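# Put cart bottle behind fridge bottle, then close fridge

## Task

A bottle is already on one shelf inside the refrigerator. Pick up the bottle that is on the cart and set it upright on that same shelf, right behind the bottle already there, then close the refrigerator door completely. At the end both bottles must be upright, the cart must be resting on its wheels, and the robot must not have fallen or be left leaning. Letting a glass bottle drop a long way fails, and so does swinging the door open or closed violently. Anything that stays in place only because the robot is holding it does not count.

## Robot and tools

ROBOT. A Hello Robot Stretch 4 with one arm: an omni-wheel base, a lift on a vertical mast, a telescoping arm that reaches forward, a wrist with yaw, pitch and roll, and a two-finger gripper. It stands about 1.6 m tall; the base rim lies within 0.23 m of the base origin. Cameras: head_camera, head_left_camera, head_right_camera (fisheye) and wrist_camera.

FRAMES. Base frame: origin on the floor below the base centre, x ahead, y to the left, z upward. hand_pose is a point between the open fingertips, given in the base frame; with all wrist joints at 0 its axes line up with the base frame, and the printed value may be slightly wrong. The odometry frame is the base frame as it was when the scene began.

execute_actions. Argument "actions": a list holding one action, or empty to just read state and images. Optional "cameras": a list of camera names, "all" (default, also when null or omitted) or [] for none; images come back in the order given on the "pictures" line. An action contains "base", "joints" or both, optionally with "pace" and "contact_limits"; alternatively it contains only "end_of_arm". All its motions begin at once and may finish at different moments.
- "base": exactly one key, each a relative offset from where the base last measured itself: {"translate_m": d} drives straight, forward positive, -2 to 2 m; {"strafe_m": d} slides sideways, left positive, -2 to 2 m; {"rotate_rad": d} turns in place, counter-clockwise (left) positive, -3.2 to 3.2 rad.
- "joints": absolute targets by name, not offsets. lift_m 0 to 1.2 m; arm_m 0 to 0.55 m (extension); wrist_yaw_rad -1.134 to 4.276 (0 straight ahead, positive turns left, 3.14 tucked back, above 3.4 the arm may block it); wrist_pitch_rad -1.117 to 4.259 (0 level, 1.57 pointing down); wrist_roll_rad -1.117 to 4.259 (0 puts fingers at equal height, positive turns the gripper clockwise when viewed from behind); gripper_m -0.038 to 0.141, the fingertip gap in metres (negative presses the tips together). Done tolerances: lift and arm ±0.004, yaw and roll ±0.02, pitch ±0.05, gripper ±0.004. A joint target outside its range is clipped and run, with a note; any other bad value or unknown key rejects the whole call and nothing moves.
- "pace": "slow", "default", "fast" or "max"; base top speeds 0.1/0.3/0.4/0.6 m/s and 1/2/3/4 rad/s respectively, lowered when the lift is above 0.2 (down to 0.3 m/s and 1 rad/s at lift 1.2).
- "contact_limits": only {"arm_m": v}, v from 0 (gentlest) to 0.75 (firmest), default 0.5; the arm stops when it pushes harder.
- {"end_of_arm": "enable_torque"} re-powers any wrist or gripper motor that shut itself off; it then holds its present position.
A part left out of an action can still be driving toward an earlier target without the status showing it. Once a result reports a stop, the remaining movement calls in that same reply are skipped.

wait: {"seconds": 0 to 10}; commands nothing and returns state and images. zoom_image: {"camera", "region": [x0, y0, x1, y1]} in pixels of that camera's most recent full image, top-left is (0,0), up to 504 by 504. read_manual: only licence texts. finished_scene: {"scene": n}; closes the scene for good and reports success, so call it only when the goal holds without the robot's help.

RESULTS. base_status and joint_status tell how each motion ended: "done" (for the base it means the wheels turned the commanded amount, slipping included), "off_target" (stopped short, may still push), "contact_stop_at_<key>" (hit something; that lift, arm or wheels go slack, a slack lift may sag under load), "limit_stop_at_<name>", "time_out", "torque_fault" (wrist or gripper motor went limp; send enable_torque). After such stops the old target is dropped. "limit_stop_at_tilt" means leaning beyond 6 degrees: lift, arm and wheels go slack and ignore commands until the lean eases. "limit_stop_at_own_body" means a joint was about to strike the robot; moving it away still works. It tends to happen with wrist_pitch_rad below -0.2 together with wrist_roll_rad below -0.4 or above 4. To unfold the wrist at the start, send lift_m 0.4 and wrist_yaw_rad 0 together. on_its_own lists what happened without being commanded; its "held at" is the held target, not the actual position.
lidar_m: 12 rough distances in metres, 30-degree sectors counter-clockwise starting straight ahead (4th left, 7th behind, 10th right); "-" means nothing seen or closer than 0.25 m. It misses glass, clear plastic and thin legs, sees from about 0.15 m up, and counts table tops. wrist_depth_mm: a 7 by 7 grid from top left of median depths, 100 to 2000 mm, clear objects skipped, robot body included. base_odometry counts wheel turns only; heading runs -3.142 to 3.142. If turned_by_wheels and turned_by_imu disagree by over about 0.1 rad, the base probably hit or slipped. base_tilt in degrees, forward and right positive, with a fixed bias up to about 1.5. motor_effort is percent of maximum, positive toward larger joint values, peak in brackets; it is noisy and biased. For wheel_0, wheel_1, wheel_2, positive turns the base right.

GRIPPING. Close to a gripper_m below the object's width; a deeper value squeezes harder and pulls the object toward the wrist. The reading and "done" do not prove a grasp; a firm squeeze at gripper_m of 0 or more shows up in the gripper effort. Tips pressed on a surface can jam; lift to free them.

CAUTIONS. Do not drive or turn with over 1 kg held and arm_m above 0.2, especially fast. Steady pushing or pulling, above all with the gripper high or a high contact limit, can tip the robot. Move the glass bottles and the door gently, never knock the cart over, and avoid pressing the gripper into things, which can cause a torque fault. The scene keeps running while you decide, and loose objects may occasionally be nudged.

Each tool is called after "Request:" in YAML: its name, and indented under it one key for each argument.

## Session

Request:
execute_actions:
  actions: []

Scene clock: 0.00 s.
base_odometry: x=+0.000 y=+0.000 heading=+0.000 (m, m, rad; odometry frame)
turned_by_wheels: +0.000 (rad since the last result)
turned_by_imu: +0.000 (rad since the last result)
base_tilt: forward=+0.2 right=+0.0 (deg)
lidar_m: 1.27 1.30 1.11 0.98 1.28 1.94 1.84 2.46 0.90 0.82 0.83 1.08
base_status: not commanded
joint_positions: lift_m=+0.157 arm_m=-0.002 wrist_yaw_rad=+3.213 wrist_pitch_rad=-0.014 wrist_roll_rad=-0.018 gripper_m=+0.057
joint_status: not commanded
motor_effort: lift_m=+20 arm_m=+0 wrist_yaw_rad=+1 wrist_pitch_rad=-5 wrist_roll_rad=+1 gripper_m=-2 wheel_0=+0 wheel_1=-1 wheel_2=+0 (%)
hand_pose: x=-0.1255 y=+0.0665 z=+0.3387 quat_wxyz=(-0.036, +0.007, -0.009, +0.999) (m; base frame)
wrist_depth_mm: - - 134 - 1983 - - / - 108 134 - 1983 - - / - 115 135 - - - - / 138 136 248 - - - - / 220 - - - - - - / 219 1138 200 1160 200 1182 1160 / 218 778 854 - 809 798 820
pictures: head_camera, head_left_camera, head_right_camera, wrist_camera
camera_calibration (this result's frames):
wrist_camera: T_world_to_cam=[[-0.0564018, 0.997623, 0.039595, -0.0965846], [0.00289117, 0.0398211, -0.999203, 0.386983], [-0.998404, -0.0562423, -0.00513027, 0.111753], [0, 0, 0, 1]] pos_world=[0.105008, 0.0872301, 0.391072]
Images, in order (width x height): head_camera 420x560, head_left_camera 420x672, head_right_camera 420x672, wrist_camera 616x392.

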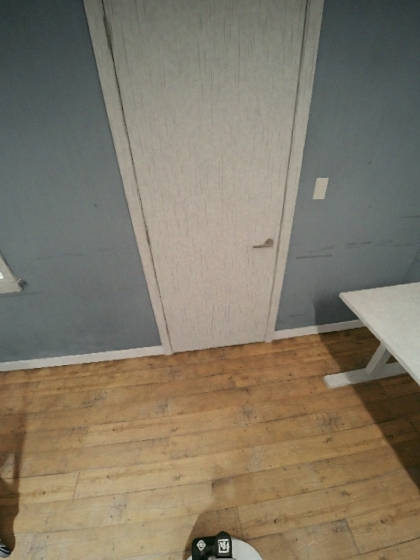

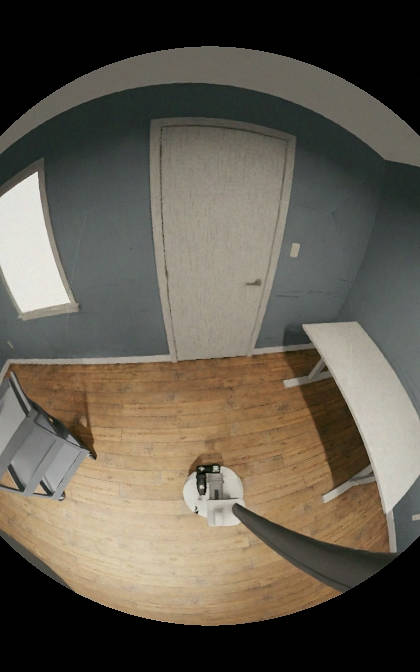

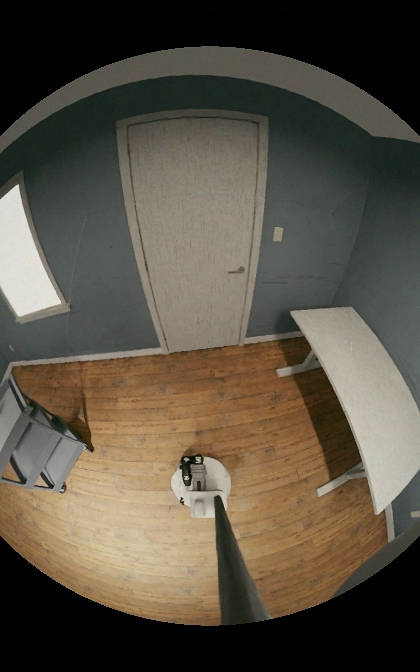

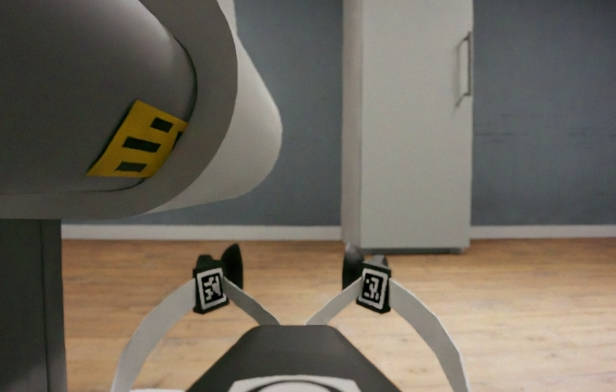

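Request:
execute_actions:
  actions:
    - {"base":{"rotate_rad":1.45},"joints":{"lift_m":0.95,"wrist_yaw_rad":0,"gripper_m":0.13}}

Scene clock: 7.27 s.
base_odometry: x=+0.000 y=+0.000 heading=+1.450 (m, m, rad; odometry frame)
turned_by_wheels: +1.450 (rad since the last result)
turned_by_imu: +1.436 (rad since the last result)
base_tilt: forward=+0.2 right=+0.0 (deg)
lidar_m: 0.97 1.16 2.02 1.84 2.42 0.98 0.83 0.85 1.00 1.29 1.28 1.54
base_status: done
joint_positions: lift_m=+0.950 arm_m=-0.002 wrist_yaw_rad=+0.000 wrist_pitch_rad=-0.013 wrist_roll_rad=-0.018 gripper_m=+0.130
joint_status: all done
motor_effort: lift_m=+23(22) arm_m=+0(1) wrist_yaw_rad=-1(1) wrist_pitch_rad=-5(5) wrist_roll_rad=+0(0) gripper_m=+0(0) wheel_0=-1(7) wheel_1=-2(7) wheel_2=-1(8) (%)
hand_pose: x=+0.4570 y=-0.0873 z=+1.1319 quat_wxyz=(+1.000, -0.009, -0.007, +0.000) (m; base frame)
wrist_depth_mm: - - - - - 1661 1281 / - - - - - 1708 1308 / - - - - - 1708 1308 / - - - - - 1708 1308 / - - - - - 1661 1308 / - 891 854 1042 - 1618 1308 / - 1397 878 - - 1576 1308
pictures: head_camera, head_left_camera, head_right_camera, wrist_camera
camera_calibration (this result's frames):
wrist_camera: T_world_to_cam=[[-0.0148645, -0.999105, 0.0395969, -0.134993], [-0.00583082, -0.039514, -0.999202, 1.18103], [0.999873, -0.0150835, -0.00523824, -0.220767], [0, 0, 0, 1]] pos_world=[0.225619, -0.0915347, 1.18427]
Images, in order (width x height): head_camera 420x560, head_left_camera 420x672, head_right_camera 420x672, wrist_camera 616x392.

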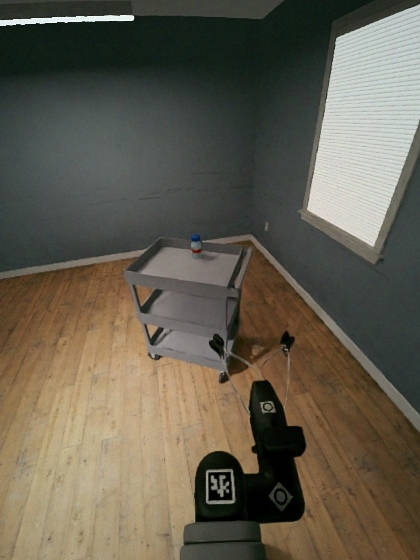

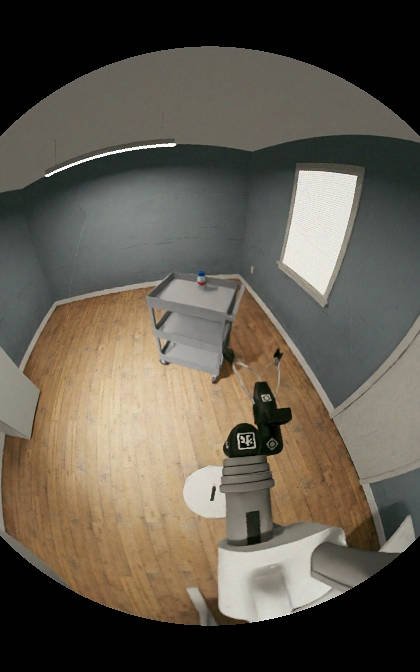

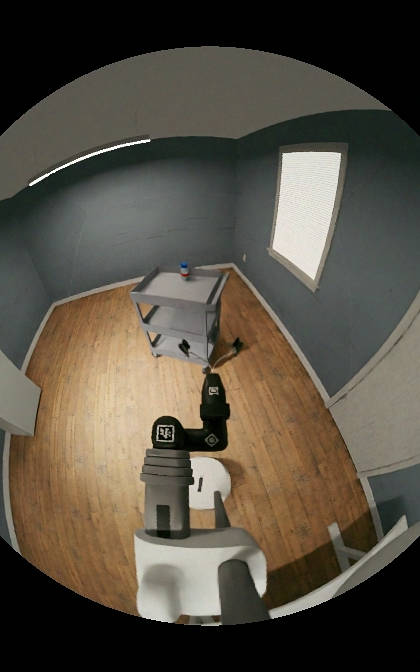

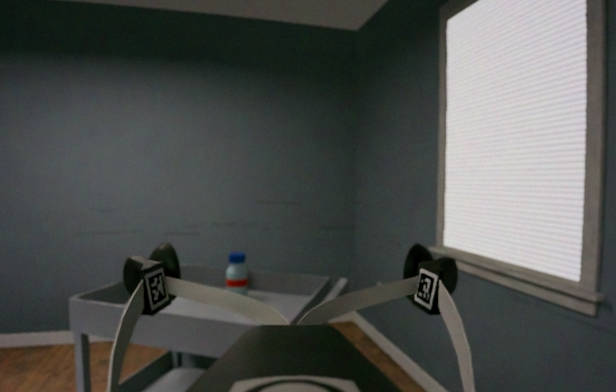

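Request:
execute_actions:
  actions:
    - {"base":{"strafe_m":0.18},"joints":{"wrist_pitch_rad":0.41,"lift_m":0.93,"gripper_m":0.11}}
  cameras: []

Request:
execute_actions:
  actions:
    - {"base":{"translate_m":0.45},"joints":{"arm_m":0.35}}
  cameras: ["head_camera","wrist_camera"]

Scene clock: 14.87 s.
base_odometry: x=-0.179 y=+0.022 heading=+1.450 (m, m, rad; odometry frame)
turned_by_wheels: +0.000 (rad since the last result)
turned_by_imu: -0.001 (rad since the last result)
base_tilt: forward=+0.2 right=+0.0 (deg)
lidar_m: 1.02 1.24 1.84 1.69 2.20 1.90 0.87 0.89 1.07 1.45 1.46 1.03
base_status: done
joint_positions: lift_m=+0.930 arm_m=-0.002 wrist_yaw_rad=+0.000 wrist_pitch_rad=+0.412 wrist_roll_rad=-0.018 gripper_m=+0.110
joint_status: all done
motor_effort: lift_m=+18(26) arm_m=+0(0) wrist_yaw_rad=+0(0) wrist_pitch_rad=-5(6) wrist_roll_rad=-3(2) gripper_m=-1(0) wheel_0=+0(7) wheel_1=-1(7) wheel_2=-1(1) (%)
hand_pose: x=+0.4329 y=-0.0874 z=+0.9930 quat_wxyz=(+0.979, -0.009, +0.204, +0.002) (m; base frame)
wrist_depth_mm: - - - - - 1863 1464 / - - - - - 1921 1464 / - - 960 1078 1281 - 1537 / - - 1499 1430 - 1983 1537 / 1921 1921 1098 1160 1863 1921 1576 / 1537 1499 1255 1060 1336 1661 1537 / 1336 1308 1366 - 1397 1336 1366
pictures: none
No camera images: the call's "cameras" was empty. Leave "cameras" out to get every camera's image.

Scene clock: 17.87 s.
base_odometry: x=-0.124 y=+0.469 heading=+1.450 (m, m, rad; odometry frame)
turned_by_wheels: +0.000 (rad since the last result)
turned_by_imu: -0.002 (rad since the last result)
base_tilt: forward=+0.2 right=-0.1 (deg)
lidar_m: 0.58 0.72 2.68 1.69 2.36 2.42 1.31 1.31 1.56 1.36 1.40 0.59
base_status: done
joint_positions: lift_m=+0.930 arm_m=+0.348 wrist_yaw_rad=+0.000 wrist_pitch_rad=+0.412 wrist_roll_rad=-0.018 gripper_m=+0.110
joint_status: all done
motor_effort: lift_m=+19(19) arm_m=+9(7) wrist_yaw_rad=+1(2) wrist_pitch_rad=-5(5) wrist_roll_rad=-2(3) gripper_m=+0(1) wheel_0=-1(4) wheel_1=-1(3) wheel_2=+2(10) (%)
hand_pose: x=+0.7837 y=-0.0874 z=+0.9929 quat_wxyz=(+0.979, -0.009, +0.204, +0.002) (m; base frame)
wrist_depth_mm: 1708 1808 1921 1983 - 1661 1281 / 1808 1921 - - - 1661 1281 / 1921 - - - - 1708 1336 / - 634 627 559 - 1708 1336 / 500 564 574 484 535 517 1229 / 449 442 436 455 439 459 413 / 387 387 402 - 410 397 373
pictures: head_camera, wrist_camera
camera_calibration (this result's frames):
wrist_camera: T_world_to_cam=[[0.00251143, -0.999098, 0.0423815, -0.14111], [-0.417536, -0.0395582, -0.907799, 1.27595], [0.908657, -0.0154159, -0.417259, -0.067626], [0, 0, 0, 1]] pos_world=[0.594558, -0.0915511, 1.13607]
Images, in order (width x height): head_camera 420x560, wrist_camera 616x392.

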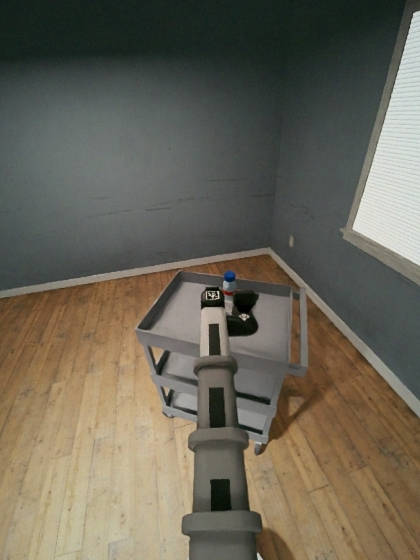

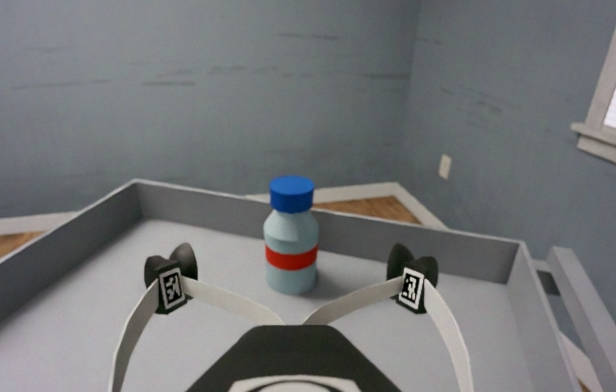

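Request:
execute_actions:
  actions:
    - {"base":{"translate_m":0.03},"joints":{"lift_m":0.9,"arm_m":0.47}}
  cameras: ["wrist_camera"]

Scene clock: 26.03 s.
base_odometry: x=-0.121 y=+0.498 heading=+1.450 (m, m, rad; odometry frame)
turned_by_wheels: +0.000 (rad since the last result)
turned_by_imu: -0.001 (rad since the last result)
base_tilt: forward=+0.2 right=-0.1 (deg)
lidar_m: 0.57 0.66 2.65 1.70 2.33 2.45 1.37 1.33 1.54 1.36 1.36 0.56
base_status: done
joint_positions: lift_m=+0.900 arm_m=+0.468 wrist_yaw_rad=+0.000 wrist_pitch_rad=+0.412 wrist_roll_rad=-0.018 gripper_m=+0.110
joint_status: all done
motor_effort: lift_m=+18(17) arm_m=+9(9) wrist_yaw_rad=+1(0) wrist_pitch_rad=-5(5) wrist_roll_rad=-1(0) gripper_m=-1(0) wheel_0=+0(4) wheel_1=+0(4) wheel_2=+0(8) (%)
hand_pose: x=+0.9037 y=-0.0874 z=+0.9629 quat_wxyz=(+0.979, -0.009, +0.204, +0.002) (m; base frame)
wrist_depth_mm: 1576 1661 1756 1863 1983 1618 1229 / 1661 1756 1863 - - 1618 1255 / 1756 1863 1983 - - 1661 1281 / 1921 1983 - - - 1708 1308 / 442 480 449 307 1983 1756 1308 / 407 402 394 306 399 375 362 / 351 349 366 - 373 362 364
pictures: wrist_camera
camera_calibration (this result's frames):
wrist_camera: T_world_to_cam=[[0.00242419, -0.999099, 0.0423814, -0.140086], [-0.417578, -0.039521, -0.907781, 1.29886], [0.908638, -0.0154969, -0.417297, -0.189113], [0, 0, 0, 1]] pos_world=[0.714549, -0.0915578, 1.1061]
Images, in order (width x height): wrist_camera 616x392.

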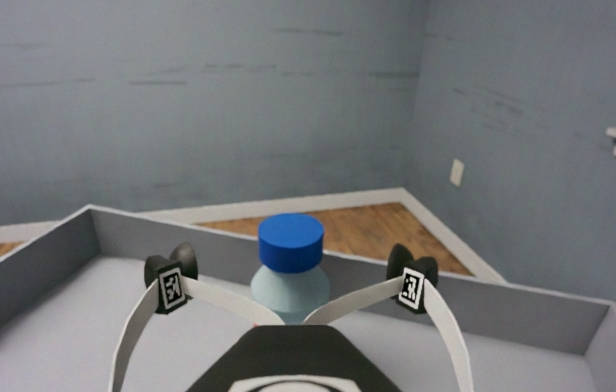

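Request:
execute_actions:
  actions:
    - {"joints":{"lift_m":0.877,"arm_m":0.53},"pace":"slow"}
  cameras: ["wrist_camera"]

Request:
execute_actions:
  actions:
    - {"joints":{"gripper_m":-0.01}}
  cameras: ["wrist_camera"]

Scene clock: 34.60 s.
base_odometry: x=-0.121 y=+0.498 heading=+1.450 (m, m, rad; odometry frame)
turned_by_wheels: +0.000 (rad since the last result)
turned_by_imu: -0.001 (rad since the last result)
base_tilt: forward=+0.2 right=+0.0 (deg)
lidar_m: 0.57 0.68 2.65 1.70 2.33 2.44 1.35 1.36 1.58 1.37 1.39 0.56
base_status: not commanded
joint_positions: lift_m=+0.877 arm_m=+0.528 wrist_yaw_rad=+0.000 wrist_pitch_rad=+0.412 wrist_roll_rad=-0.018 gripper_m=+0.110
joint_status: all done
motor_effort: lift_m=+18(13) arm_m=+10(8) wrist_yaw_rad=+0(1) wrist_pitch_rad=-5(4) wrist_roll_rad=-1(1) gripper_m=+0(1) wheel_0=+0(0) wheel_1=+0(0) wheel_2=+0(0) (%)
hand_pose: x=+0.9637 y=-0.0874 z=+0.9399 quat_wxyz=(+0.979, -0.009, +0.204, +0.002) (m; base frame)
wrist_depth_mm: 1537 1618 1661 1808 1921 1576 1205 / 1618 1708 1808 1983 - 1576 1229 / 1756 1808 1921 - - 1661 1281 / 1808 1983 - - - 1661 1308 / 415 410 377 252 1921 1708 1308 / 379 370 364 229 334 315 1229 / 325 324 340 - 343 322 314
pictures: wrist_camera
camera_calibration (this result's frames):
wrist_camera: T_world_to_cam=[[0.00242469, -0.999099, 0.0423815, -0.139258], [-0.417578, -0.0395212, -0.907781, 1.30305], [0.908638, -0.0154965, -0.417297, -0.25318], [0, 0, 0, 1]] pos_world=[0.774511, -0.0915577, 1.08313]
Images, in order (width x height): wrist_camera 616x392.

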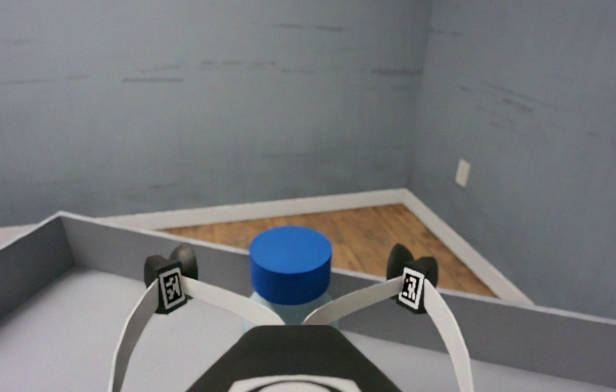

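Scene clock: 36.60 s.
base_odometry: x=-0.121 y=+0.498 heading=+1.450 (m, m, rad; odometry frame)
turned_by_wheels: +0.000 (rad since the last result)
turned_by_imu: +0.000 (rad since the last result)
base_tilt: forward=+0.2 right=+0.1 (deg)
lidar_m: 0.55 0.67 2.64 1.70 2.35 2.47 1.35 1.37 1.58 1.38 1.38 0.56
base_status: not commanded
joint_positions: lift_m=+0.877 arm_m=+0.528 wrist_yaw_rad=+0.000 wrist_pitch_rad=+0.416 wrist_roll_rad=-0.018 gripper_m=-0.009
joint_status: all done
motor_effort: lift_m=+20(19) arm_m=+9(9) wrist_yaw_rad=+0(1) wrist_pitch_rad=-18(18) wrist_roll_rad=-3(1) gripper_m=-23(22) wheel_0=+1(0) wheel_1=+1(1) wheel_2=+0(0) (%)
hand_pose: x=+0.9632 y=-0.0873 z=+0.9386 quat_wxyz=(+0.978, -0.009, +0.207, +0.002) (m; base frame)
wrist_depth_mm: 1537 1618 1661 1808 1863 1576 1229 / 1618 1756 1863 1921 - 1618 1229 / 1708 1863 1921 - - 1618 1255 / 1808 1983 - - - 1661 1308 / 418 413 373 231 1921 1708 1308 / 375 355 202 215 186 312 309 / 322 320 334 - 340 320 315
pictures: wrist_camera
camera_calibration (this result's frames):
wrist_camera: T_world_to_cam=[[0.0029337, -0.999098, 0.0423706, -0.139596], [-0.421742, -0.0396544, -0.905848, 1.30381], [0.906711, -0.015212, -0.421478, -0.247515], [0, 0, 0, 1]] pos_world=[0.774704, -0.091534, 1.08264]
Images, in order (width x height): wrist_camera 616x392.

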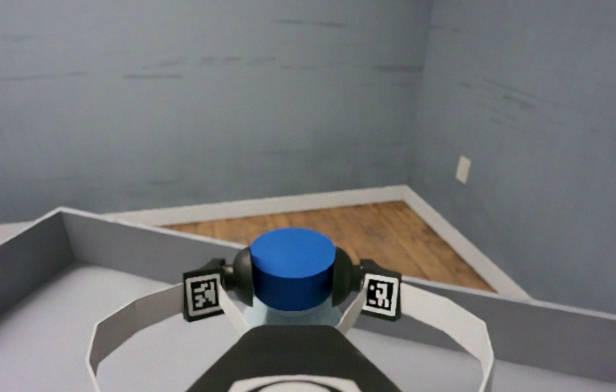

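Good. Lift, retract, turn to fridge (left, heading ≈ π).

Request:
execute_actions:
  actions:
    - {"joints":{"lift_m":0.98},"pace":"slow"}
  cameras: []

Request:
execute_actions:
  actions:
    - {"joints":{"arm_m":0.0}}
  cameras: ["wrist_camera"]

Request:
execute_actions:
  actions:
    - {"base":{"translate_m":-0.4}}
  cameras: []

Request:
execute_actions:
  actions:
    - {"base":{"rotate_rad":1.6},"pace":"slow"}

Scene clock: 44.83 s.
base_odometry: x=-0.121 y=+0.498 heading=+1.450 (m, m, rad; odometry frame)
turned_by_wheels: +0.000 (rad since the last result)
turned_by_imu: -0.001 (rad since the last result)
base_tilt: forward=+0.2 right=+0.0 (deg)
lidar_m: 0.56 0.67 2.68 1.71 2.35 2.47 1.37 1.37 1.56 1.36 1.37 0.56
base_status: not commanded
joint_positions: lift_m=+0.980 arm_m=+0.528 wrist_yaw_rad=+0.000 wrist_pitch_rad=+0.417 wrist_roll_rad=-0.018 gripper_m=-0.009
joint_status: all done
motor_effort: lift_m=+25(25) arm_m=+9(9) wrist_yaw_rad=-1(0) wrist_pitch_rad=-18(19) wrist_roll_rad=-1(1) gripper_m=-23(23) wheel_0=+1(1) wheel_1=+0(0) wheel_2=+0(0) (%)
hand_pose: x=+0.9632 y=-0.0873 z=+1.0411 quat_wxyz=(+0.978, -0.009, +0.207, +0.002) (m; base frame)
wrist_depth_mm: 1537 1618 1708 1808 1921 1576 1205 / 1618 1708 1808 1921 - 1618 1255 / 1708 1863 1921 - - 1661 1281 / 1808 1983 - - - 1708 1281 / 1921 1983 - 232 - 1708 1308 / 466 449 202 216 185 1537 1308 / 418 436 442 - 1397 1397 1336
pictures: none
No camera images: the call's "cameras" was empty. Leave "cameras" out to get every camera's image.

Scene clock: 47.43 s.
base_odometry: x=-0.121 y=+0.498 heading=+1.450 (m, m, rad; odometry frame)
turned_by_wheels: +0.000 (rad since the last result)
turned_by_imu: -0.001 (rad since the last result)
base_tilt: forward=+0.3 right=-0.1 (deg)
lidar_m: 0.40 0.68 2.65 1.72 2.34 2.49 1.36 1.35 1.54 1.37 1.37 0.55
base_status: not commanded
joint_positions: lift_m=+0.980 arm_m=+0.002 wrist_yaw_rad=+0.000 wrist_pitch_rad=+0.417 wrist_roll_rad=-0.018 gripper_m=-0.009
joint_status: all done
motor_effort: lift_m=+25(25) arm_m=-9(10) wrist_yaw_rad=+1(0) wrist_pitch_rad=-19(19) wrist_roll_rad=+1(2) gripper_m=-22(23) wheel_0=+1(1) wheel_1=+0(0) wheel_2=+0(0) (%)
hand_pose: x=+0.4362 y=-0.0875 z=+1.0411 quat_wxyz=(+0.978, -0.009, +0.207, +0.002) (m; base frame)
wrist_depth_mm: 1983 - - - - 1756 1308 / - - - - - 1756 1336 / - - - - - 1808 1366 / - 778 842 842 820 1708 1430 / 574 640 647 231 668 1756 1430 / 1499 504 202 215 185 1576 1464 / 1336 788 854 - 436 415 1397
pictures: wrist_camera
camera_calibration (this result's frames):
wrist_camera: T_world_to_cam=[[0.00244584, -0.999099, 0.0423699, -0.142311], [-0.422024, -0.0394433, -0.905726, 1.17441], [0.906581, -0.0156659, -0.421741, 0.273765], [0, 0, 0, 1]] pos_world=[0.247789, -0.0915718, 1.18518]
Images, in order (width x height): wrist_camera 616x392.

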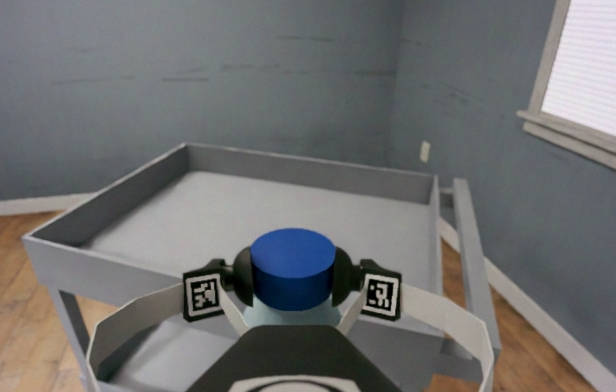

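Scene clock: 50.27 s.
base_odometry: x=-0.169 y=+0.101 heading=+1.450 (m, m, rad; odometry frame)
turned_by_wheels: +0.000 (rad since the last result)
turned_by_imu: +0.000 (rad since the last result)
base_tilt: forward=+0.2 right=+0.0 (deg)
lidar_m: 0.41 1.14 1.84 1.67 2.26 2.03 0.97 0.96 1.13 1.44 1.44 0.93
base_status: done
joint_positions: lift_m=+0.980 arm_m=+0.002 wrist_yaw_rad=+0.000 wrist_pitch_rad=+0.417 wrist_roll_rad=-0.018 gripper_m=-0.009
joint_status: not commanded
motor_effort: lift_m=+25(25) arm_m=-9(9) wrist_yaw_rad=+1(1) wrist_pitch_rad=-18(19) wrist_roll_rad=+0(1) gripper_m=-23(23) wheel_0=+0(3) wheel_1=-1(4) wheel_2=-1(9) (%)
hand_pose: x=+0.4363 y=-0.0875 z=+1.0411 quat_wxyz=(+0.978, -0.009, +0.207, +0.002) (m; base frame)
wrist_depth_mm: - - - - - 1863 1430 / - - - - - 1863 1464 / - - 1205 1205 - 1983 1499 / - - 1281 831 1336 - 1499 / - 1983 1205 232 1983 1921 1537 / 1618 1182 202 215 185 1708 1576 / 1366 1336 1281 - 1397 1397 1430
pictures: none
No camera images: the call's "cameras" was empty. Leave "cameras" out to get every camera's image.

Scene clock: 53.13 s.
base_odometry: x=-0.169 y=+0.101 heading=+3.050 (m, m, rad; odometry frame)
turned_by_wheels: +1.600 (rad since the last result)
turned_by_imu: +1.586 (rad since the last result)
base_tilt: forward=+0.2 right=+0.0 (deg)
lidar_m: 0.41 2.27 1.96 0.95 0.96 1.17 1.43 1.46 0.97 0.95 2.99 1.83
base_status: done
joint_positions: lift_m=+0.980 arm_m=+0.002 wrist_yaw_rad=+0.000 wrist_pitch_rad=+0.417 wrist_roll_rad=-0.018 gripper_m=-0.009
joint_status: not commanded
motor_effort: lift_m=+24(25) arm_m=-9(9) wrist_yaw_rad=+1(1) wrist_pitch_rad=-18(18) wrist_roll_rad=+1(0) gripper_m=-23(23) wheel_0=+0(5) wheel_1=+0(4) wheel_2=+0(5) (%)
hand_pose: x=+0.4363 y=-0.0874 z=+1.0412 quat_wxyz=(+0.978, -0.009, +0.207, +0.002) (m; base frame)
wrist_depth_mm: 1708 1808 1863 1366 1397 - - / 1808 1921 1983 1499 1537 - - / 1921 1983 - 1576 1661 - - / - - - 1708 1808 - - / - - 1983 232 1921 - - / 1618 1537 202 215 185 1661 1708 / 1366 1366 1430 - 1464 1397 1430
pictures: head_camera, head_left_camera, head_right_camera, wrist_camera
camera_calibration (this result's frames):
wrist_camera: T_world_to_cam=[[0.00266512, -0.999099, 0.0423674, -0.142348], [-0.42176, -0.0395379, -0.905845, 1.17454], [0.906703, -0.0154547, -0.421486, 0.273471], [0, 0, 0, 1]] pos_world=[0.247795, -0.0915544, 1.18524]
Images, in order (width x height): head_camera 420x560, head_left_camera 420x672, head_right_camera 420x672, wrist_camera 616x392.

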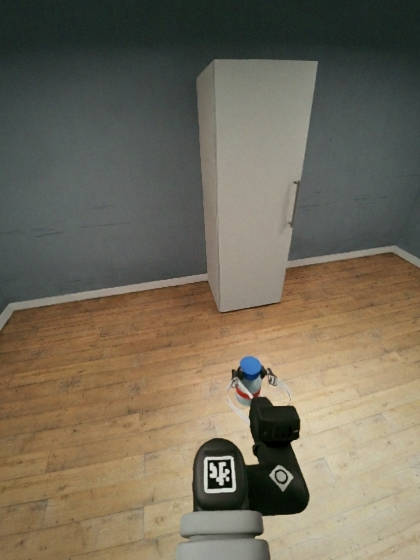

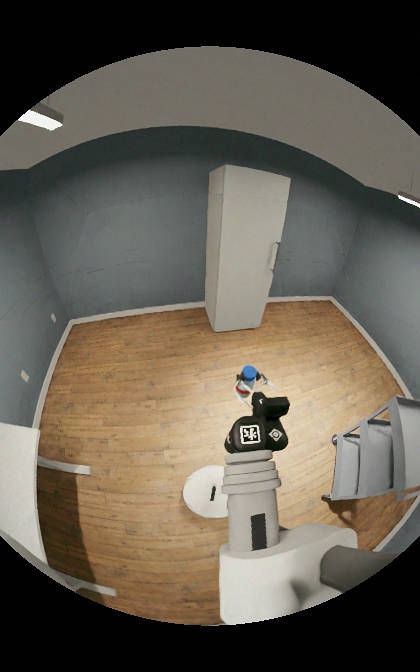

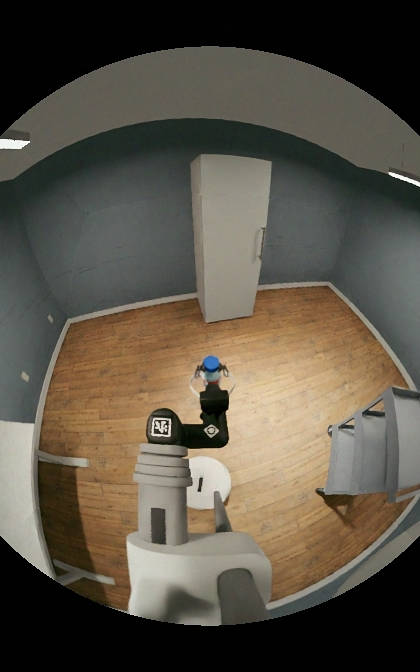

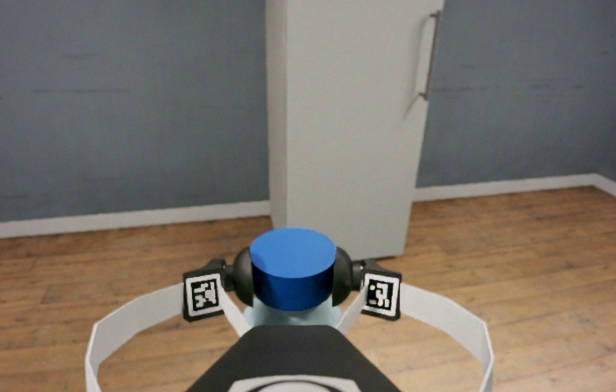

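Request:
execute_actions:
  actions:
    - {"base":{"rotate_rad":1.0},"joints":{"lift_m":0.12,"arm_m":0.15},"pace":"slow"}
  cameras: []

Request:
execute_actions:
  actions:
    - {"joints":{"lift_m":0.07},"pace":"slow"}
  cameras: ["wrist_camera","head_camera"]

Scene clock: 74.43 s.
base_odometry: x=-0.169 y=+0.101 heading=-2.234 (m, m, rad; odometry frame)
turned_by_wheels: +1.000 (rad since the last result)
turned_by_imu: +0.989 (rad since the last result)
base_tilt: forward=+0.2 right=+0.0 (deg)
lidar_m: 2.00 0.95 0.96 1.11 1.44 1.44 0.96 0.94 1.14 1.84 1.68 2.24
base_status: done
joint_positions: lift_m=+0.120 arm_m=+0.148 wrist_yaw_rad=+0.000 wrist_pitch_rad=+0.417 wrist_roll_rad=-0.018 gripper_m=-0.009
joint_status: all done
motor_effort: lift_m=+20(24) arm_m=+9(9) wrist_yaw_rad=+0(0) wrist_pitch_rad=-19(19) wrist_roll_rad=-2(1) gripper_m=-23(24) wheel_0=-1(1) wheel_1=-1(5) wheel_2=-2(6) (%)
hand_pose: x=+0.5832 y=-0.0873 z=+0.1815 quat_wxyz=(+0.978, -0.009, +0.207, +0.002) (m; base frame)
wrist_depth_mm: 1229 1430 1708 - - 1756 1576 / 1281 1464 1661 1756 1808 1756 1576 / 960 976 976 991 1025 1042 1060 / 683 683 699 707 715 723 732 / 525 530 535 231 549 554 554 / 427 404 202 216 185 445 445 / 364 364 379 - 387 373 382
pictures: none
No camera images: the call's "cameras" was empty. Leave "cameras" out to get every camera's image.

Scene clock: 75.73 s.
base_odometry: x=-0.169 y=+0.101 heading=-2.234 (m, m, rad; odometry frame)
turned_by_wheels: +0.000 (rad since the last result)
turned_by_imu: +0.000 (rad since the last result)
base_tilt: forward=+0.1 right=+0.0 (deg)
lidar_m: 2.02 0.94 0.92 1.12 1.45 1.42 0.94 0.94 1.16 1.84 1.67 2.26
base_status: not commanded
joint_positions: lift_m=+0.070 arm_m=+0.148 wrist_yaw_rad=+0.000 wrist_pitch_rad=+0.405 wrist_roll_rad=-0.018 gripper_m=-0.009
joint_status: all done
motor_effort: lift_m=+14(19) arm_m=+9(9) wrist_yaw_rad=+0(0) wrist_pitch_rad=+16(19) wrist_roll_rad=-1(0) gripper_m=-22(22) wheel_0=-1(1) wheel_1=-1(1) wheel_2=-1(2) (%)
hand_pose: x=+0.5845 y=-0.0874 z=+0.1351 quat_wxyz=(+0.980, -0.009, +0.201, +0.002) (m; base frame)
wrist_depth_mm: 1229 1430 1708 - - 1756 1537 / 1255 1397 1618 1661 1756 1756 1618 / 878 891 891 917 931 960 991 / 603 615 627 634 640 647 654 / 466 469 473 229 484 488 496 / 375 353 202 216 187 392 397 / 317 317 332 - 338 327 332
pictures: head_camera, wrist_camera
camera_calibration (this result's frames):
wrist_camera: T_world_to_cam=[[0.00219283, -0.999099, 0.0423914, -0.104075], [-0.410963, -0.0395466, -0.910794, 0.410692], [0.911649, -0.0154241, -0.410679, -0.247176], [0, 0, 0, 1]] pos_world=[0.394345, -0.0915522, 0.276957]
Images, in order (width x height): head_camera 420x560, wrist_camera 616x392.

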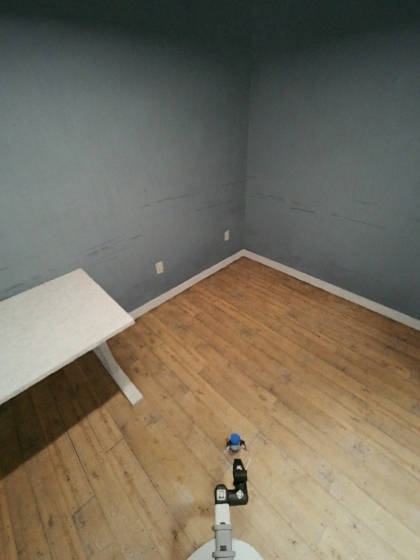

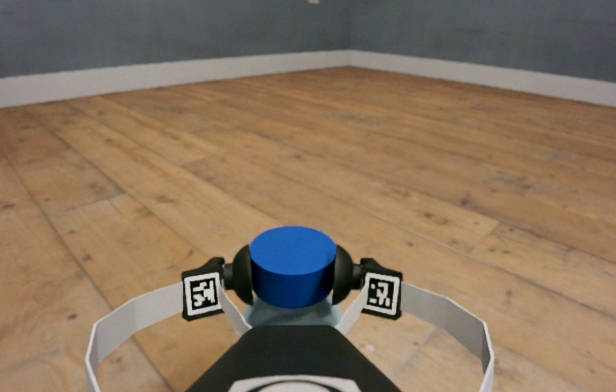

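Request:
execute_actions:
  actions:
    - {"joints":{"lift_m":0.083},"pace":"slow"}
  cameras: []

Request:
execute_actions:
  actions:
    - {"joints":{"gripper_m":0.11}}
  cameras: []

Request:
execute_actions:
  actions:
    - {"joints":{"lift_m":0.25}}
  cameras: ["wrist_camera"]

Request:
execute_actions:
  actions:
    - {"base":{"rotate_rad":-0.84},"joints":{"lift_m":0.98,"arm_m":0,"wrist_pitch_rad":0}}
  cameras: []

Request:
execute_actions:
  actions:
    - {"base":{"translate_m":0.8}}
  cameras: []

Request:
execute_actions:
  actions:
    - {"base":{"strafe_m":-0.79}}

Scene clock: 93.27 s.
base_odometry: x=-0.169 y=+0.101 heading=-2.234 (m, m, rad; odometry frame)
turned_by_wheels: +0.000 (rad since the last result)
turned_by_imu: -0.001 (rad since the last result)
base_tilt: forward=+0.2 right=+0.0 (deg)
lidar_m: 1.99 0.92 0.95 1.12 1.44 1.44 0.96 0.93 1.15 1.83 1.66 2.27
base_status: not commanded
joint_positions: lift_m=+0.083 arm_m=+0.148 wrist_yaw_rad=+0.000 wrist_pitch_rad=+0.416 wrist_roll_rad=-0.018 gripper_m=-0.009
joint_status: all done
motor_effort: lift_m=+25(24) arm_m=+9(9) wrist_yaw_rad=+0(0) wrist_pitch_rad=-18(18) wrist_roll_rad=+0(0) gripper_m=-23(23) wheel_0=-1(0) wheel_1=-1(1) wheel_2=-2(2) (%)
hand_pose: x=+0.5832 y=-0.0874 z=+0.1442 quat_wxyz=(+0.978, -0.009, +0.207, +0.002) (m; base frame)
wrist_depth_mm: 1255 1430 1661 - - 1808 1576 / 1229 1397 1499 1537 1618 1708 1537 / 854 854 866 878 917 931 946 / 603 603 609 621 627 640 647 / 462 469 473 232 484 488 488 / 375 357 202 215 185 394 394 / 320 320 334 - 340 329 334
pictures: none
No camera images: the call's "cameras" was empty. Leave "cameras" out to get every camera's image.

Scene clock: 95.27 s.
base_odometry: x=-0.169 y=+0.101 heading=-2.234 (m, m, rad; odometry frame)
turned_by_wheels: +0.000 (rad since the last result)
turned_by_imu: +0.000 (rad since the last result)
base_tilt: forward=+0.2 right=-0.1 (deg)
lidar_m: 2.00 0.95 0.95 1.11 1.43 1.43 0.92 0.93 1.14 1.84 1.68 2.25
base_status: not commanded
joint_positions: lift_m=+0.083 arm_m=+0.148 wrist_yaw_rad=+0.000 wrist_pitch_rad=+0.412 wrist_roll_rad=-0.018 gripper_m=+0.110
joint_status: all done
motor_effort: lift_m=+23(25) arm_m=+9(9) wrist_yaw_rad=+0(1) wrist_pitch_rad=-6(17) wrist_roll_rad=+1(1) gripper_m=+0(27) wheel_0=-1(0) wheel_1=-1(1) wheel_2=-1(1) (%)
hand_pose: x=+0.5837 y=-0.0874 z=+0.1454 quat_wxyz=(+0.979, -0.009, +0.205, +0.002) (m; base frame)
wrist_depth_mm: 1229 1430 1661 - - 1808 1537 / 1255 1397 1618 1576 1661 1756 1576 / 878 878 891 904 931 960 976 / 615 621 627 640 647 654 661 / 469 477 480 251 492 496 500 / 382 370 362 229 370 399 399 / 327 324 340 - 343 334 340
pictures: none
No camera images: the call's "cameras" was empty. Leave "cameras" out to get every camera's image.

Scene clock: 97.03 s.
base_odometry: x=-0.169 y=+0.101 heading=-2.234 (m, m, rad; odometry frame)
turned_by_wheels: +0.000 (rad since the last result)
turned_by_imu: +0.000 (rad since the last result)
base_tilt: forward=+0.2 right=+0.0 (deg)
lidar_m: 0.56 0.92 0.95 1.13 1.44 1.44 0.95 0.94 1.16 1.84 1.69 2.26
base_status: not commanded
joint_positions: lift_m=+0.250 arm_m=+0.148 wrist_yaw_rad=+0.000 wrist_pitch_rad=+0.412 wrist_roll_rad=-0.018 gripper_m=+0.110
joint_status: all done
motor_effort: lift_m=+23(26) arm_m=+8(9) wrist_yaw_rad=+0(1) wrist_pitch_rad=-5(6) wrist_roll_rad=-1(1) gripper_m=+0(1) wheel_0=-1(1) wheel_1=-1(1) wheel_2=-2(2) (%)
hand_pose: x=+0.5837 y=-0.0874 z=+0.3125 quat_wxyz=(+0.979, -0.009, +0.205, +0.002) (m; base frame)
wrist_depth_mm: 1229 1430 1661 - - 1808 1537 / 1281 1499 1808 - - 1808 1618 / 1308 1430 1430 1464 1499 1537 1576 / 976 991 991 1008 1025 1042 1060 / 750 768 778 778 788 788 798 / 609 585 580 609 591 640 640 / 521 517 539 - 549 530 539
pictures: wrist_camera
camera_calibration (this result's frames):
wrist_camera: T_world_to_cam=[[0.00251018, -0.999099, 0.0423757, -0.111771], [-0.417721, -0.0395493, -0.907714, 0.574861], [0.908572, -0.0154227, -0.417444, -0.169679], [0, 0, 0, 1]] pos_world=[0.394578, -0.091552, 0.455715]
Images, in order (width x height): wrist_camera 616x392.

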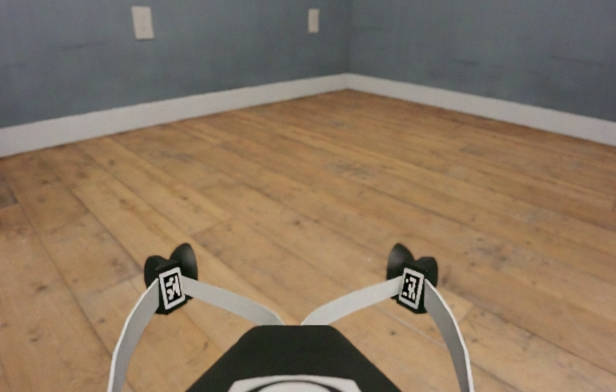

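Scene clock: 100.73 s.
base_odometry: x=-0.169 y=+0.101 heading=-3.074 (m, m, rad; odometry frame)
turned_by_wheels: -0.840 (rad since the last result)
turned_by_imu: -0.834 (rad since the last result)
base_tilt: forward=+0.1 right=-0.1 (deg)
lidar_m: 1.66 0.56 1.00 0.93 0.96 1.33 1.42 1.51 0.93 0.98 3.09 1.71
base_status: done
joint_positions: lift_m=+0.980 arm_m=+0.002 wrist_yaw_rad=+0.000 wrist_pitch_rad=+0.002 wrist_roll_rad=-0.018 gripper_m=+0.110
joint_status: all done
motor_effort: lift_m=+23(27) arm_m=-9(9) wrist_yaw_rad=+2(0) wrist_pitch_rad=-5(9) wrist_roll_rad=+0(1) gripper_m=+1(1) wheel_0=+1(6) wheel_1=+0(6) wheel_2=-1(7) (%)
hand_pose: x=+0.4609 y=-0.0875 z=+1.1574 quat_wxyz=(+1.000, -0.009, +0.001, +0.000) (m; base frame)
wrist_depth_mm: 1983 1983 1983 - 1464 1499 - / 1921 1983 - - 1464 1464 - / 1983 - - - 1464 1499 - / 1983 - - - 1499 1537 - / - - - - 1499 1499 - / 1983 - - - 1464 1537 - / - - - - 1537 1576 -
pictures: none
No camera images: the call's "cameras" was empty. Leave "cameras" out to get every camera's image.

Scene clock: 104.87 s.
base_odometry: x=-0.967 y=+0.047 heading=-3.074 (m, m, rad; odometry frame)
turned_by_wheels: +0.000 (rad since the last result)
turned_by_imu: -0.003 (rad since the last result)
base_tilt: forward=+0.2 right=-0.1 (deg)
lidar_m: 1.23 1.47 1.86 1.77 1.10 1.40 2.26 1.39 1.33 2.94 1.16 0.90
base_status: done
joint_positions: lift_m=+0.980 arm_m=+0.002 wrist_yaw_rad=+0.000 wrist_pitch_rad=+0.002 wrist_roll_rad=-0.018 gripper_m=+0.110
joint_status: not commanded
motor_effort: lift_m=+22(23) arm_m=-8(8) wrist_yaw_rad=+1(1) wrist_pitch_rad=-6(6) wrist_roll_rad=+1(2) gripper_m=+0(1) wheel_0=-1(7) wheel_1=-1(6) wheel_2=+0(9) (%)
hand_pose: x=+0.4609 y=-0.0875 z=+1.1575 quat_wxyz=(+1.000, -0.009, +0.001, +0.000) (m; base frame)
wrist_depth_mm: 1182 1182 1205 1229 854 627 647 / 1182 1205 1229 1255 854 634 647 / 1205 1229 1255 1281 854 640 654 / 1205 1229 1255 1281 854 647 654 / 1229 1229 1255 1308 768 654 661 / 1229 1255 1255 1281 654 661 676 / 1255 1255 1308 - 750 661 676
pictures: none
No camera images: the call's "cameras" was empty. Leave "cameras" out to get every camera's image.

Scene clock: 108.83 s.
base_odometry: x=-1.021 y=+0.835 heading=-3.074 (m, m, rad; odometry frame)
turned_by_wheels: +0.000 (rad since the last result)
turned_by_imu: -0.003 (rad since the last result)
base_tilt: forward=+0.2 right=+0.1 (deg)
lidar_m: 0.79 0.88 2.05 1.23 1.23 2.32 0.98 0.77 2.26 2.15 2.16 1.55
base_status: done
joint_positions: lift_m=+0.980 arm_m=+0.002 wrist_yaw_rad=+0.000 wrist_pitch_rad=+0.002 wrist_roll_rad=-0.018 gripper_m=+0.110
joint_status: not commanded
motor_effort: lift_m=+22(22) arm_m=-9(9) wrist_yaw_rad=+2(1) wrist_pitch_rad=-6(6) wrist_roll_rad=+2(1) gripper_m=-1(0) wheel_0=+0(6) wheel_1=+2(7) wheel_2=+0(1) (%)
hand_pose: x=+0.4609 y=-0.0875 z=+1.1575 quat_wxyz=(+1.000, -0.009, +0.001, +0.000) (m; base frame)
wrist_depth_mm: 603 609 621 634 1281 1336 1336 / 603 615 627 640 1308 1336 1366 / 609 621 634 647 1308 1336 1366 / 621 627 640 647 1308 1366 1397 / 621 634 647 661 1336 1366 1397 / 627 634 647 591 1336 1366 1397 / 634 640 654 - 1366 1397 1430
pictures: head_camera, head_left_camera, head_right_camera, wrist_camera
camera_calibration (this result's frames):
wrist_camera: T_world_to_cam=[[-0.0148469, -0.999096, 0.0398243, -0.136392], [-0.0214019, -0.039502, -0.99899, 1.21356], [0.999661, -0.0156842, -0.020796, -0.206506], [0, 0, 0, 1]] pos_world=[0.230384, -0.0915695, 1.21347]
Images, in order (width x height): head_camera 420x560, head_left_camera 420x672, head_right_camera 420x672, wrist_camera 616x392.

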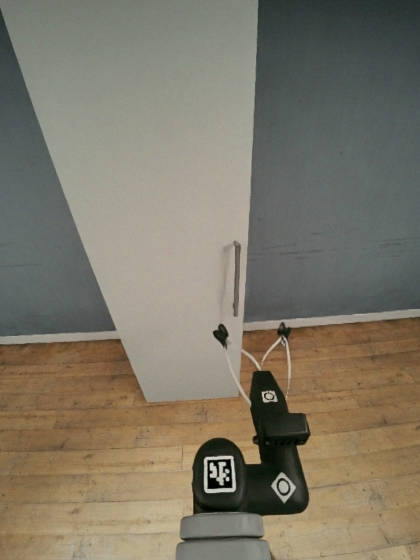

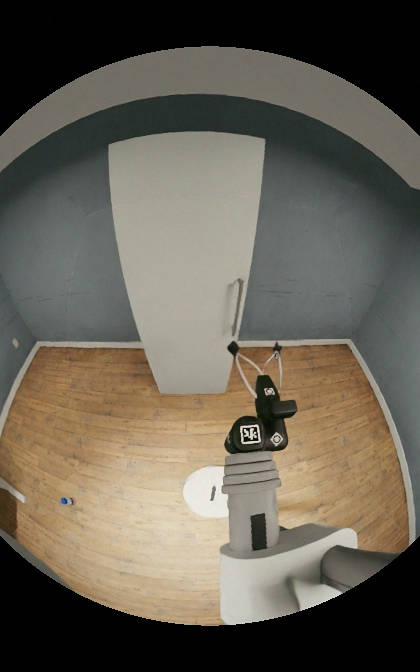

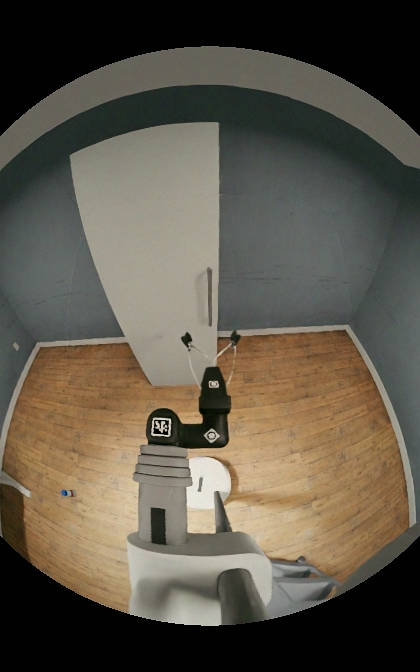

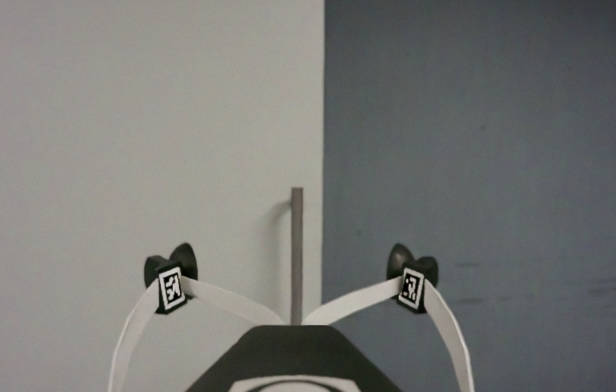

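Request:
execute_actions:
  actions:
    - {"joints":{"lift_m":0.92,"arm_m":0.27,"gripper_m":0.07}}
  cameras: ["wrist_camera"]

Scene clock: 118.53 s.
base_odometry: x=-1.021 y=+0.835 heading=-3.074 (m, m, rad; odometry frame)
turned_by_wheels: +0.000 (rad since the last result)
turned_by_imu: -0.001 (rad since the last result)
base_tilt: forward=+0.2 right=+0.0 (deg)
lidar_m: 0.81 0.86 2.03 1.20 1.22 2.33 0.95 0.77 2.27 2.15 2.17 1.54
base_status: not commanded
joint_positions: lift_m=+0.920 arm_m=+0.268 wrist_yaw_rad=+0.000 wrist_pitch_rad=+0.002 wrist_roll_rad=-0.018 gripper_m=+0.070
joint_status: all done
motor_effort: lift_m=+18(24) arm_m=+9(9) wrist_yaw_rad=+0(1) wrist_pitch_rad=-5(6) wrist_roll_rad=+1(1) gripper_m=-1(2) wheel_0=+0(1) wheel_1=+2(2) wheel_2=+0(0) (%)
hand_pose: x=+0.7278 y=-0.0874 z=+1.0978 quat_wxyz=(+1.000, -0.009, +0.001, +0.000) (m; base frame)
wrist_depth_mm: 347 355 359 368 1025 1025 1060 / 351 357 364 370 1008 1042 1078 / 353 359 366 370 1025 1060 1078 / 357 362 370 375 1025 1060 1078 / 359 366 373 379 1042 1060 1078 / 362 368 373 319 203 1078 1098 / 366 370 377 - 1078 1078 1118
pictures: wrist_camera
camera_calibration (this result's frames):
wrist_camera: T_world_to_cam=[[-0.0146079, -0.9991, 0.0398224, -0.130155], [-0.021248, -0.0395074, -0.998993, 1.15957], [0.999668, -0.0154393, -0.0206518, -0.474689], [0, 0, 0, 1]] pos_world=[0.497268, -0.0915553, 1.15378]
Images, in order (width x height): wrist_camera 616x392.

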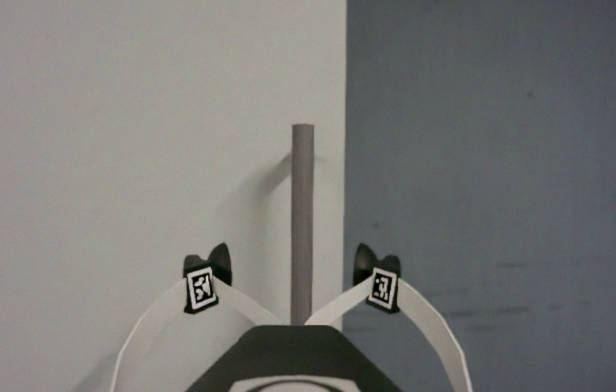

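Request:
execute_actions:
  actions:
    - {"base":{"strafe_m":-0.01},"joints":{"arm_m":0.36},"pace":"slow"}
  cameras: []

Request:
execute_actions:
  actions:
    - {"joints":{"gripper_m":-0.025}}
  cameras: ["wrist_camera"]

Request:
execute_actions:
  actions:
    - {"joints":{"arm_m":0.2},"pace":"slow"}
  cameras: ["wrist_camera","head_camera"]

Scene clock: 128.07 s.
base_odometry: x=-1.021 y=+0.845 heading=-3.074 (m, m, rad; odometry frame)
turned_by_wheels: +0.000 (rad since the last result)
turned_by_imu: -0.001 (rad since the last result)
base_tilt: forward=+0.2 right=+0.0 (deg)
lidar_m: 0.77 0.88 2.07 1.25 1.23 2.34 0.92 0.75 2.27 2.12 2.19 1.56
base_status: done
joint_positions: lift_m=+0.920 arm_m=+0.358 wrist_yaw_rad=+0.000 wrist_pitch_rad=+0.002 wrist_roll_rad=-0.018 gripper_m=+0.070
joint_status: all done
motor_effort: lift_m=+18(18) arm_m=+9(9) wrist_yaw_rad=+0(1) wrist_pitch_rad=-5(5) wrist_roll_rad=+1(1) gripper_m=+0(2) wheel_0=+1(4) wheel_1=-1(4) wheel_2=+0(0) (%)
hand_pose: x=+0.8178 y=-0.0874 z=+1.0978 quat_wxyz=(+1.000, -0.009, +0.001, +0.000) (m; base frame)
wrist_depth_mm: 264 268 273 277 917 946 960 / 266 271 276 281 931 946 960 / 268 273 278 282 931 960 976 / 271 276 279 285 946 960 976 / 273 278 281 287 946 960 991 / 276 279 283 224 203 991 991 / 278 281 286 - 976 991 1008
pictures: none
No camera images: the call's "cameras" was empty. Leave "cameras" out to get every camera's image.

Scene clock: 129.73 s.
base_odometry: x=-1.021 y=+0.845 heading=-3.073 (m, m, rad; odometry frame)
turned_by_wheels: +0.000 (rad since the last result)
turned_by_imu: +0.000 (rad since the last result)
base_tilt: forward=+0.2 right=+0.0 (deg)
lidar_m: 0.81 0.86 2.02 1.21 1.20 2.29 0.93 0.77 2.27 2.13 2.19 1.54
base_status: not commanded
joint_positions: lift_m=+0.920 arm_m=+0.359 wrist_yaw_rad=+0.004 wrist_pitch_rad=+0.002 wrist_roll_rad=-0.018 gripper_m=-0.024
joint_status: all done
motor_effort: lift_m=+18(18) arm_m=+5(9) wrist_yaw_rad=-12(11) wrist_pitch_rad=-5(6) wrist_roll_rad=-1(2) gripper_m=-22(19) wheel_0=+1(1) wheel_1=-1(1) wheel_2=+3(3) (%)
hand_pose: x=+0.8188 y=-0.0862 z=+1.0978 quat_wxyz=(+1.000, -0.009, +0.001, +0.002) (m; base frame)
wrist_depth_mm: 263 267 272 276 917 946 946 / 265 270 274 277 931 946 946 / 267 271 276 278 931 946 976 / 270 274 278 282 946 960 976 / 272 277 281 221 946 976 991 / 273 277 186 212 183 976 991 / 276 281 285 - 960 991 1008
pictures: wrist_camera
camera_calibration (this result's frames):
wrist_camera: T_world_to_cam=[[-0.0105885, -0.999151, 0.0398235, -0.130963], [-0.0211546, -0.039593, -0.998992, 1.16144], [0.99972, -0.0114202, -0.0207174, -0.56522], [0, 0, 0, 1]] pos_world=[0.588245, -0.0913215, 1.15378]
Images, in order (width x height): wrist_camera 616x392.

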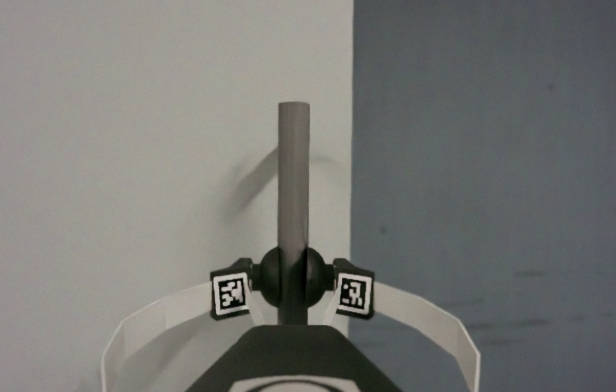

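Scene clock: 132.60 s.
base_odometry: x=-1.021 y=+0.845 heading=-3.074 (m, m, rad; odometry frame)
turned_by_wheels: +0.000 (rad since the last result)
turned_by_imu: -0.001 (rad since the last result)
base_tilt: forward=+0.2 right=-0.1 (deg)
lidar_m: 0.77 0.88 2.04 1.21 1.22 2.31 0.96 0.77 2.27 2.14 2.20 1.56
base_status: not commanded
joint_positions: lift_m=+0.920 arm_m=+0.202 wrist_yaw_rad=+0.000 wrist_pitch_rad=+0.002 wrist_roll_rad=-0.018 gripper_m=-0.025
joint_status: all done
motor_effort: lift_m=+18(18) arm_m=-9(12) wrist_yaw_rad=+1(12) wrist_pitch_rad=-5(5) wrist_roll_rad=+1(1) gripper_m=-14(20) wheel_0=+1(2) wheel_1=-1(1) wheel_2=+0(3) (%)
hand_pose: x=+0.6610 y=-0.0875 z=+1.0978 quat_wxyz=(+1.000, -0.009, +0.001, +0.000) (m; base frame)
wrist_depth_mm: 410 418 427 433 1078 1118 1138 / 413 421 430 436 1098 1098 1118 / 418 427 433 439 1098 1118 1138 / 421 430 439 445 1118 1138 1160 / 427 433 442 387 1118 1138 1160 / 430 436 186 202 185 1138 1160 / 433 439 449 - 1138 1160 1182
pictures: head_camera, wrist_camera
camera_calibration (this result's frames):
wrist_camera: T_world_to_cam=[[-0.0148338, -0.999097, 0.0398231, -0.131048], [-0.0213102, -0.0395026, -0.998992, 1.15816], [0.999663, -0.0156675, -0.020705, -0.407817], [0, 0, 0, 1]] pos_world=[0.430416, -0.0915685, 1.15377]
Images, in order (width x height): head_camera 420x560, wrist_camera 616x392.

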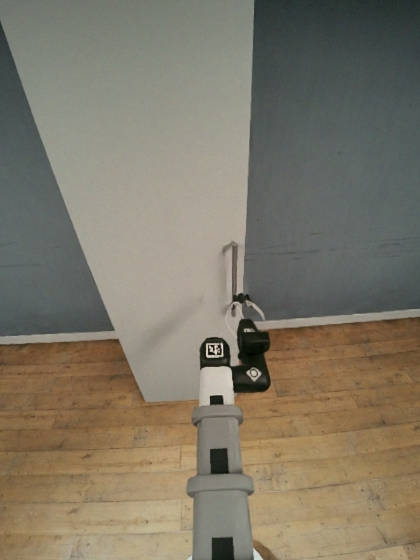

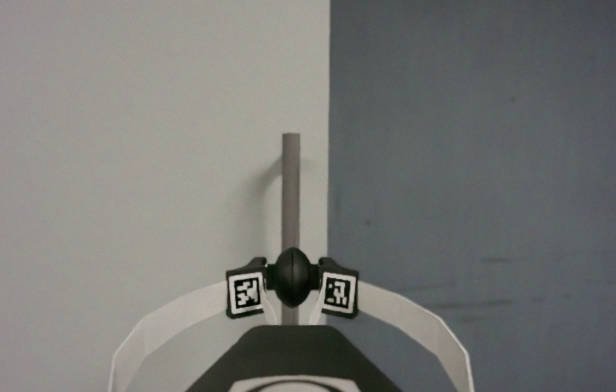

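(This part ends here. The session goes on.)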